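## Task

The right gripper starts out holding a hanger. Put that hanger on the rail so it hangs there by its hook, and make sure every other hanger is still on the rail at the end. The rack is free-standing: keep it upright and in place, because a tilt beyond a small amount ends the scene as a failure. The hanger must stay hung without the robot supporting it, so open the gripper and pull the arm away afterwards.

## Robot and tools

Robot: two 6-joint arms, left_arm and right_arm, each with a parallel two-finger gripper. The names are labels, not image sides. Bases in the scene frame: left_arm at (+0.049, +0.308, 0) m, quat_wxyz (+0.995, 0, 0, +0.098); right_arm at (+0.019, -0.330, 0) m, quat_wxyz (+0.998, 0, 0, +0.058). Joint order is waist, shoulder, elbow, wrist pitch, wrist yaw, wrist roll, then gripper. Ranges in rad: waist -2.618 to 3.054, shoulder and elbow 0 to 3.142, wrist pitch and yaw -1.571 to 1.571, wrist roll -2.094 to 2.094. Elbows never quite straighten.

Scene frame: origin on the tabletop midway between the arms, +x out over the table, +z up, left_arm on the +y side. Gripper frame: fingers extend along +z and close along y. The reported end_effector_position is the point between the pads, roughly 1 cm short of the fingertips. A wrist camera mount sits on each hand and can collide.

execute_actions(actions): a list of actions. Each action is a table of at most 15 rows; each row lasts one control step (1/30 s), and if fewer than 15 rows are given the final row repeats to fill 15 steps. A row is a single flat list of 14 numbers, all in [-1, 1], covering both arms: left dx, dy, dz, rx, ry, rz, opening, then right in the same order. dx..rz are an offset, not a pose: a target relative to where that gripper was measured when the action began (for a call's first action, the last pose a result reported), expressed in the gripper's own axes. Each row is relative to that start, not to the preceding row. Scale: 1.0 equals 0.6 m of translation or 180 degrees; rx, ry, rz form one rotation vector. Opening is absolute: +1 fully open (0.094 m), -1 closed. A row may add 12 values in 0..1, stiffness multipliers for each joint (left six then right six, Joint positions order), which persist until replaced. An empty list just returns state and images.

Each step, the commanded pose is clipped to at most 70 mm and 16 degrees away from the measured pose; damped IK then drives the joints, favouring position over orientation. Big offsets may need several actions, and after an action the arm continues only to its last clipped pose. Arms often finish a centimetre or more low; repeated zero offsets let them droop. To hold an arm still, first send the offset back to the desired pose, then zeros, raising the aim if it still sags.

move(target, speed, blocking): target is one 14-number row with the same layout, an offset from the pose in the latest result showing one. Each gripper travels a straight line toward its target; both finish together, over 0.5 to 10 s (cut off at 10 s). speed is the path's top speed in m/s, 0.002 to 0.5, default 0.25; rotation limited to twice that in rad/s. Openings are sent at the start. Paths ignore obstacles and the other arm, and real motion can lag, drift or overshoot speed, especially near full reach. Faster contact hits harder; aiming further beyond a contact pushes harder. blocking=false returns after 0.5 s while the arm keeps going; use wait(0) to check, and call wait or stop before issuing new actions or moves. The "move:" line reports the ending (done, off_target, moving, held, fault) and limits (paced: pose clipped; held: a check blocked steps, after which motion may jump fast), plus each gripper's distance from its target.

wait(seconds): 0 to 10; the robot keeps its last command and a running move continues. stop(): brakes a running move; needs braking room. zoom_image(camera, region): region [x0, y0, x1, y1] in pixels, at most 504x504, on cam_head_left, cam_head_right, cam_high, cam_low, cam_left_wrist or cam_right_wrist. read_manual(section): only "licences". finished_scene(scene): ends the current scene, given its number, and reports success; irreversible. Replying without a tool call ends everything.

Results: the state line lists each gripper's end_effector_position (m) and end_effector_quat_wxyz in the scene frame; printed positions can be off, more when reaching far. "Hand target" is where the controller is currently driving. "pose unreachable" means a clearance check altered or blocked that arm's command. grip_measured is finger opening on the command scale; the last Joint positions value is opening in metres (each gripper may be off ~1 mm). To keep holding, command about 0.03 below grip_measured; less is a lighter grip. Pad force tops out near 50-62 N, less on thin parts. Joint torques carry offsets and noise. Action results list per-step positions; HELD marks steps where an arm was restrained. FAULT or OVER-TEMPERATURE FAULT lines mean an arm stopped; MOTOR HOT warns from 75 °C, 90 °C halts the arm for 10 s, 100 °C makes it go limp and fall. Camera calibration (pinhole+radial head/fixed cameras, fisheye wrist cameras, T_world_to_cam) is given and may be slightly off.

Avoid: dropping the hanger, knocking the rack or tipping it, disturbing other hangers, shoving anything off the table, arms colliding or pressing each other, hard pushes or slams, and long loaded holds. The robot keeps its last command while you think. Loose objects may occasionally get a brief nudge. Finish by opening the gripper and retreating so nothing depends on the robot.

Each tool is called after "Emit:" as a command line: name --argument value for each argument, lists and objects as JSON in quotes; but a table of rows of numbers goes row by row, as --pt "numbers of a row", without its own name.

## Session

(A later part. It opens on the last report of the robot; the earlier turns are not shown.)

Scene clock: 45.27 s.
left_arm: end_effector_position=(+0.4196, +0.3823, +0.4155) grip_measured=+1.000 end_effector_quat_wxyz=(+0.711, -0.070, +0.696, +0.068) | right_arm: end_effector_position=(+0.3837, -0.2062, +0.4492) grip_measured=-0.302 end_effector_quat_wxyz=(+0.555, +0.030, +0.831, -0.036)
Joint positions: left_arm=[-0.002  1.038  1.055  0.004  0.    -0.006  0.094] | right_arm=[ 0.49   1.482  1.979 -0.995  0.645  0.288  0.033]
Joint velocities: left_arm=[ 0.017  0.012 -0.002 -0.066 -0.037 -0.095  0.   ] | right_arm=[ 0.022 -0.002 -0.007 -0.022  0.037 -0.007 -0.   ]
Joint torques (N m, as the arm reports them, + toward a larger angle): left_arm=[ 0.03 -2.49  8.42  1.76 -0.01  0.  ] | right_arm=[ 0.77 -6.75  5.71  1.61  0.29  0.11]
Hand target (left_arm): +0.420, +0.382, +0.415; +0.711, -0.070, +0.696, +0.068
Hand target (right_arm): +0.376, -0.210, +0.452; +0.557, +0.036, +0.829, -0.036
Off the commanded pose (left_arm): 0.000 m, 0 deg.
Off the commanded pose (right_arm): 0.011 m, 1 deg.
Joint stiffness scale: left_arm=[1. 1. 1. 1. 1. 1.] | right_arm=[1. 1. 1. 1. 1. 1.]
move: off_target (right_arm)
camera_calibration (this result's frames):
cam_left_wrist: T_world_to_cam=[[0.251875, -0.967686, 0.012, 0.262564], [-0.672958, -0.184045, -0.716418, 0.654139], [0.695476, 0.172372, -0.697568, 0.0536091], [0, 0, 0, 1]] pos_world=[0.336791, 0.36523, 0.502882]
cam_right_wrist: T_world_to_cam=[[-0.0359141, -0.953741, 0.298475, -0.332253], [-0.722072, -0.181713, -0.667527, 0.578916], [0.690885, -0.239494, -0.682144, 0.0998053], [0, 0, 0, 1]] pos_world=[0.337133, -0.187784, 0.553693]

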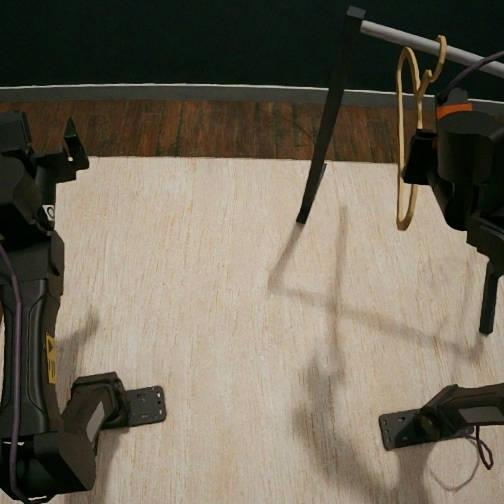

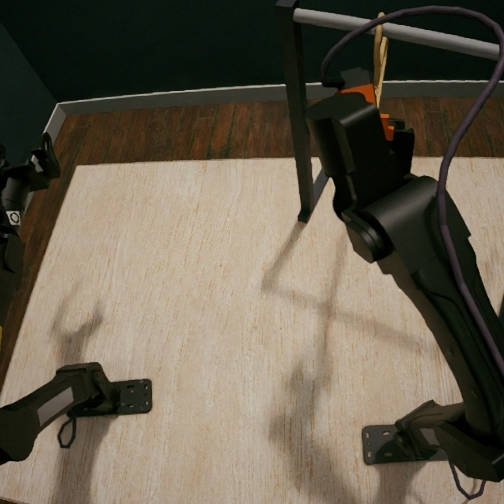

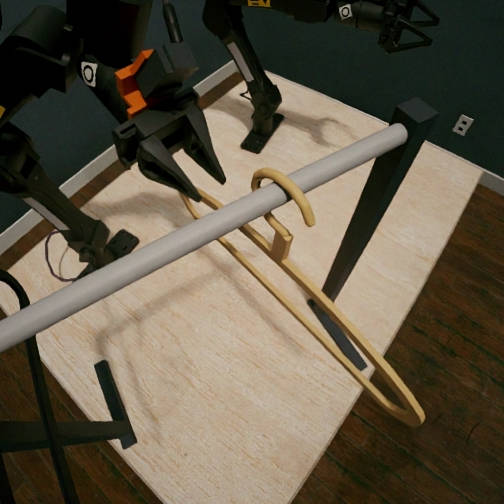

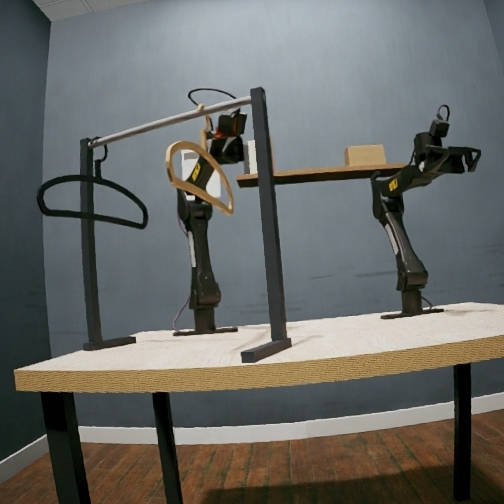

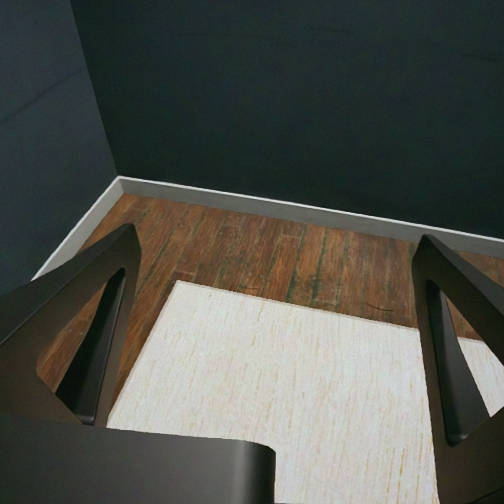

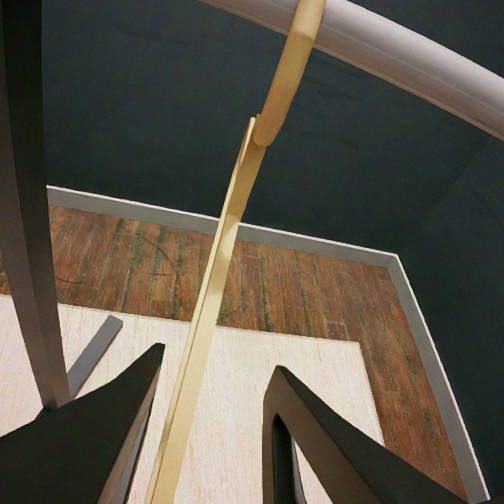

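Lift up and back away.

Emit:
move --target '[0,0,0,0,0,0,1,-0.08,0,-0.1,0,0,0,-0.3]' --speed 0.07

Emit:
move --target '[0,0,0,0,0,0,1,0.03,0,-0.12,0,0,0,-0.3]' --speed 0.1

Scene clock: 51.83 s.
left_arm: end_effector_position=(+0.4196, +0.3823, +0.4155) grip_measured=+1.000 end_effector_quat_wxyz=(+0.711, -0.070, +0.696, +0.068) | right_arm: end_effector_position=(+0.3472, -0.2007, +0.5161) grip_measured=-0.302 end_effector_quat_wxyz=(+0.562, +0.026, +0.826, -0.031)
Joint positions: left_arm=[-0.002  1.038  1.055  0.004  0.    -0.006  0.094] | right_arm=[ 0.603  1.809  2.841 -1.55   0.737  0.342  0.033]
Joint velocities: left_arm=[-0.022  0.007  0.012  0.022 -0.022  0.022  0.   ] | right_arm=[-0.012  0.022  0.1   -0.11   0.037  0.007 -0.   ]
Joint torques (N m, as the arm reports them, + toward a larger angle): left_arm=[ 0.04 -2.47  8.41  1.76  0.   -0.01] | right_arm=[ 0.84 -3.86  5.29  1.63  0.31  0.06]
Hand target (left_arm): +0.420, +0.382, +0.415; +0.711, -0.070, +0.696, +0.068
Hand target (right_arm): +0.346, -0.200, +0.514; +0.560, +0.028, +0.827, -0.035
Off the commanded pose (left_arm): 0.000 m, 0 deg.
Off the commanded pose (right_arm): 0.001 m, 1 deg.
Joint stiffness scale: left_arm=[1. 1. 1. 1. 1. 1.] | right_arm=[1. 1. 1. 1. 1. 1.]
move: done
camera_calibration (this result's frames):
cam_left_wrist: T_world_to_cam=[[0.251875, -0.967686, 0.012, 0.262564], [-0.672958, -0.184045, -0.716418, 0.654139], [0.695476, 0.172372, -0.697568, 0.0536091], [0, 0, 0, 1]] pos_world=[0.336791, 0.36523, 0.502882]
cam_right_wrist: T_world_to_cam=[[-0.0294738, -0.954942, 0.295324, -0.349111], [-0.708112, -0.18858, -0.680452, 0.598663], [0.705485, -0.229178, -0.670648, 0.163044], [0, 0, 0, 1]] pos_world=[0.298606, -0.183119, 0.619808]

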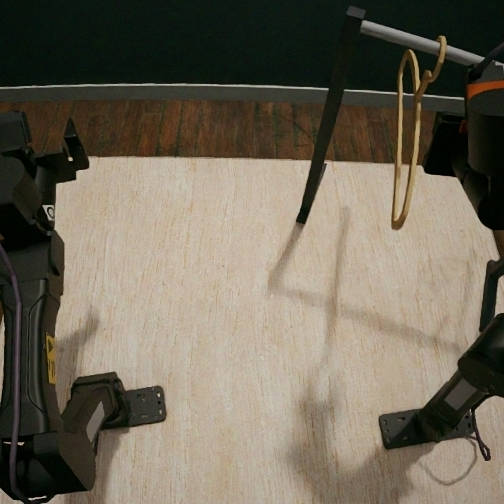

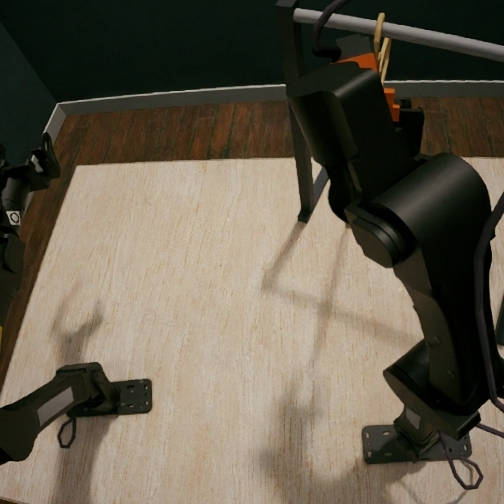

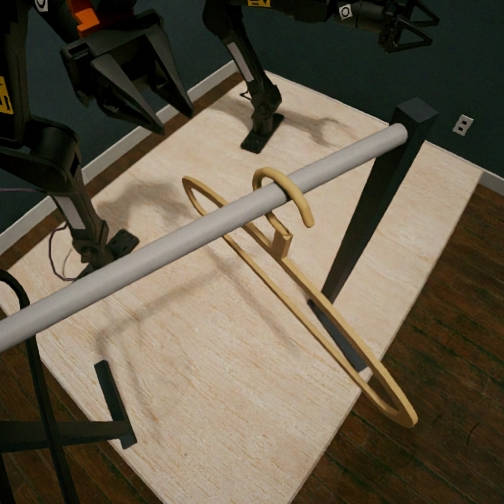

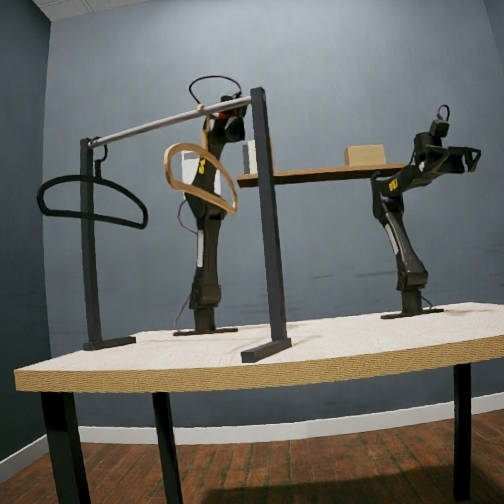

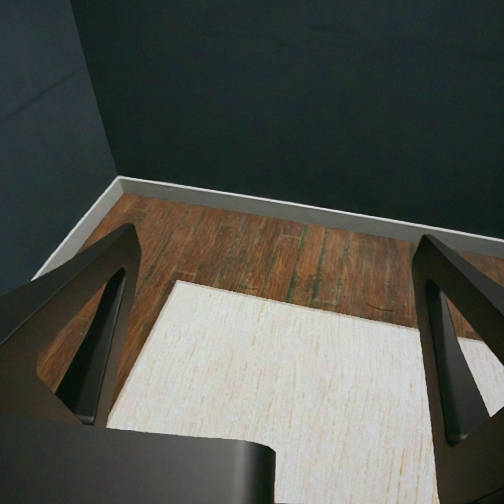

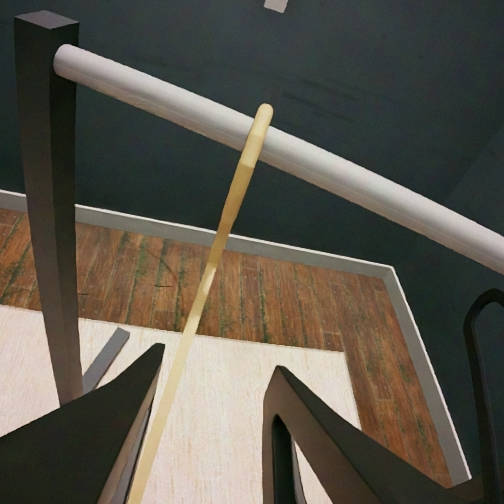

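Scene clock: 53.10 s.
left_arm: end_effector_position=(+0.4196, +0.3823, +0.4155) grip_measured=+1.000 end_effector_quat_wxyz=(+0.711, -0.070, +0.696, +0.068) | right_arm: end_effector_position=(+0.2781, -0.1859, +0.5230) grip_measured=-0.302 end_effector_quat_wxyz=(+0.586, +0.008, +0.810, -0.017)
Joint positions: left_arm=[-0.002  1.038  1.055  0.004  0.    -0.006  0.094] | right_arm=[ 0.911  1.601  2.569 -1.566  0.982  0.497  0.033]
Joint velocities: left_arm=[ 0.002 -0.007 -0.002  0.022 -0.051  0.007  0.   ] | right_arm=[-0.027 -0.007  0.007  0.007 -0.051  0.037 -0.   ]
Joint torques (N m, as the arm reports them, + toward a larger angle): left_arm=[ 0.04 -2.47  8.42  1.76 -0.01  0.  ] | right_arm=[ 0.81 -5.16  2.78  1.41  0.4   0.15]
Hand target (left_arm): +0.420, +0.382, +0.415; +0.711, -0.070, +0.696, +0.068
Hand target (right_arm): +0.273, -0.193, +0.525; +0.590, +0.014, +0.807, -0.018
Off the commanded pose (left_arm): 0.000 m, 0 deg.
Off the commanded pose (right_arm): 0.010 m, 4 deg.
Joint stiffness scale: left_arm=[1. 1. 1. 1. 1. 1.] | right_arm=[1. 1. 1. 1. 1. 1.]
joint sent to its limit (right arm) — the command would take joint 4 (wrist pitch) past its lower limit, so that joint was sent only as far as its limit.
move: off_target (right_arm)
camera_calibration (this result's frames):
cam_left_wrist: T_world_to_cam=[[0.251875, -0.967686, 0.012, 0.262564], [-0.672958, -0.184045, -0.716418, 0.654139], [0.695476, 0.172372, -0.697568, 0.0536091], [0, 0, 0, 1]] pos_world=[0.336791, 0.36523, 0.502882]
cam_right_wrist: T_world_to_cam=[[-0.00162227, -0.955991, 0.293391, -0.34598], [-0.65823, -0.219848, -0.72, 0.558188], [0.752815, -0.194287, -0.628906, 0.19127], [0, 0, 0, 1]] pos_world=[0.222865, -0.170875, 0.623693]

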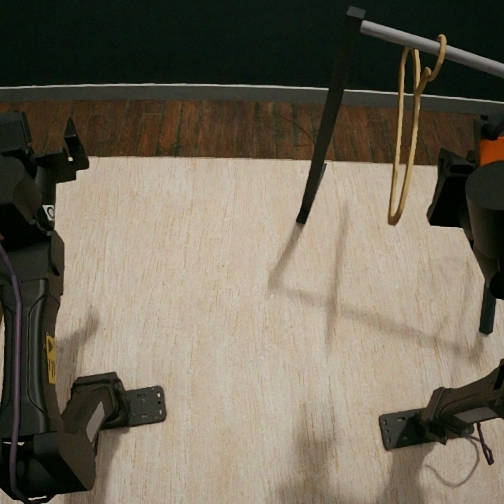

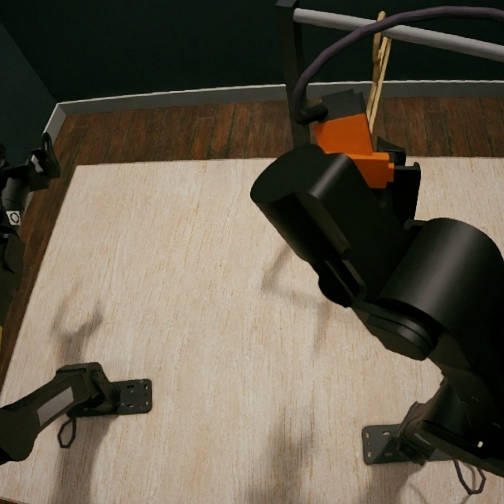

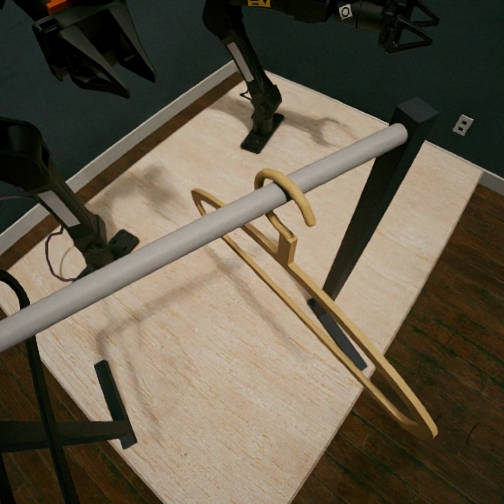

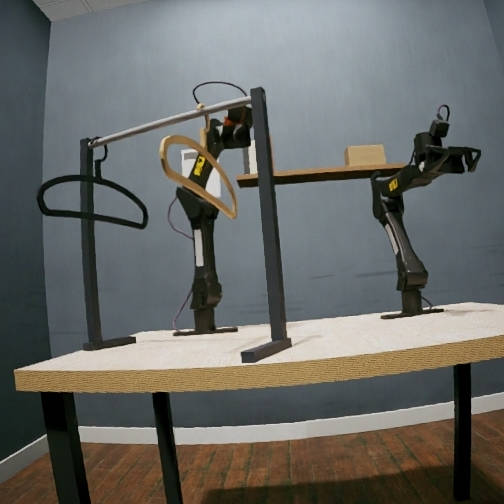

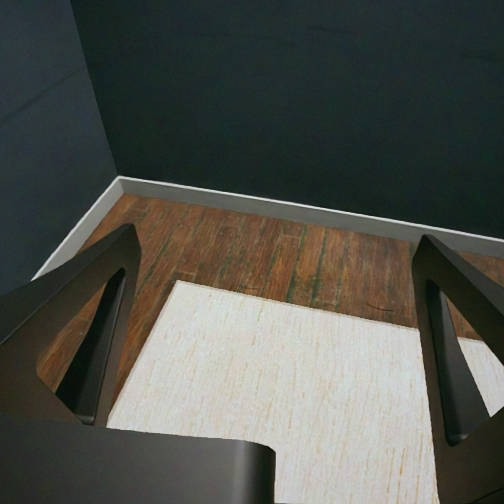

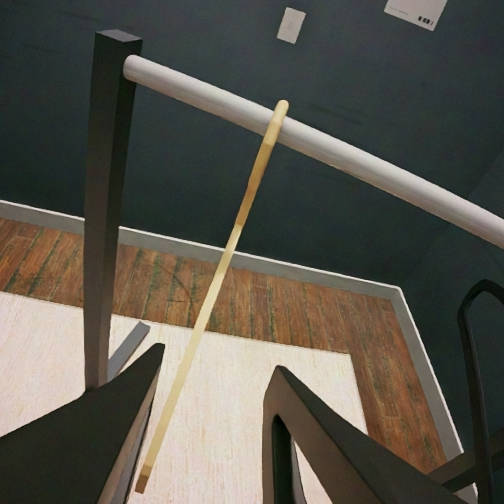

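Emit:
finished_scene --scene 2

The scene is finished: the task was done.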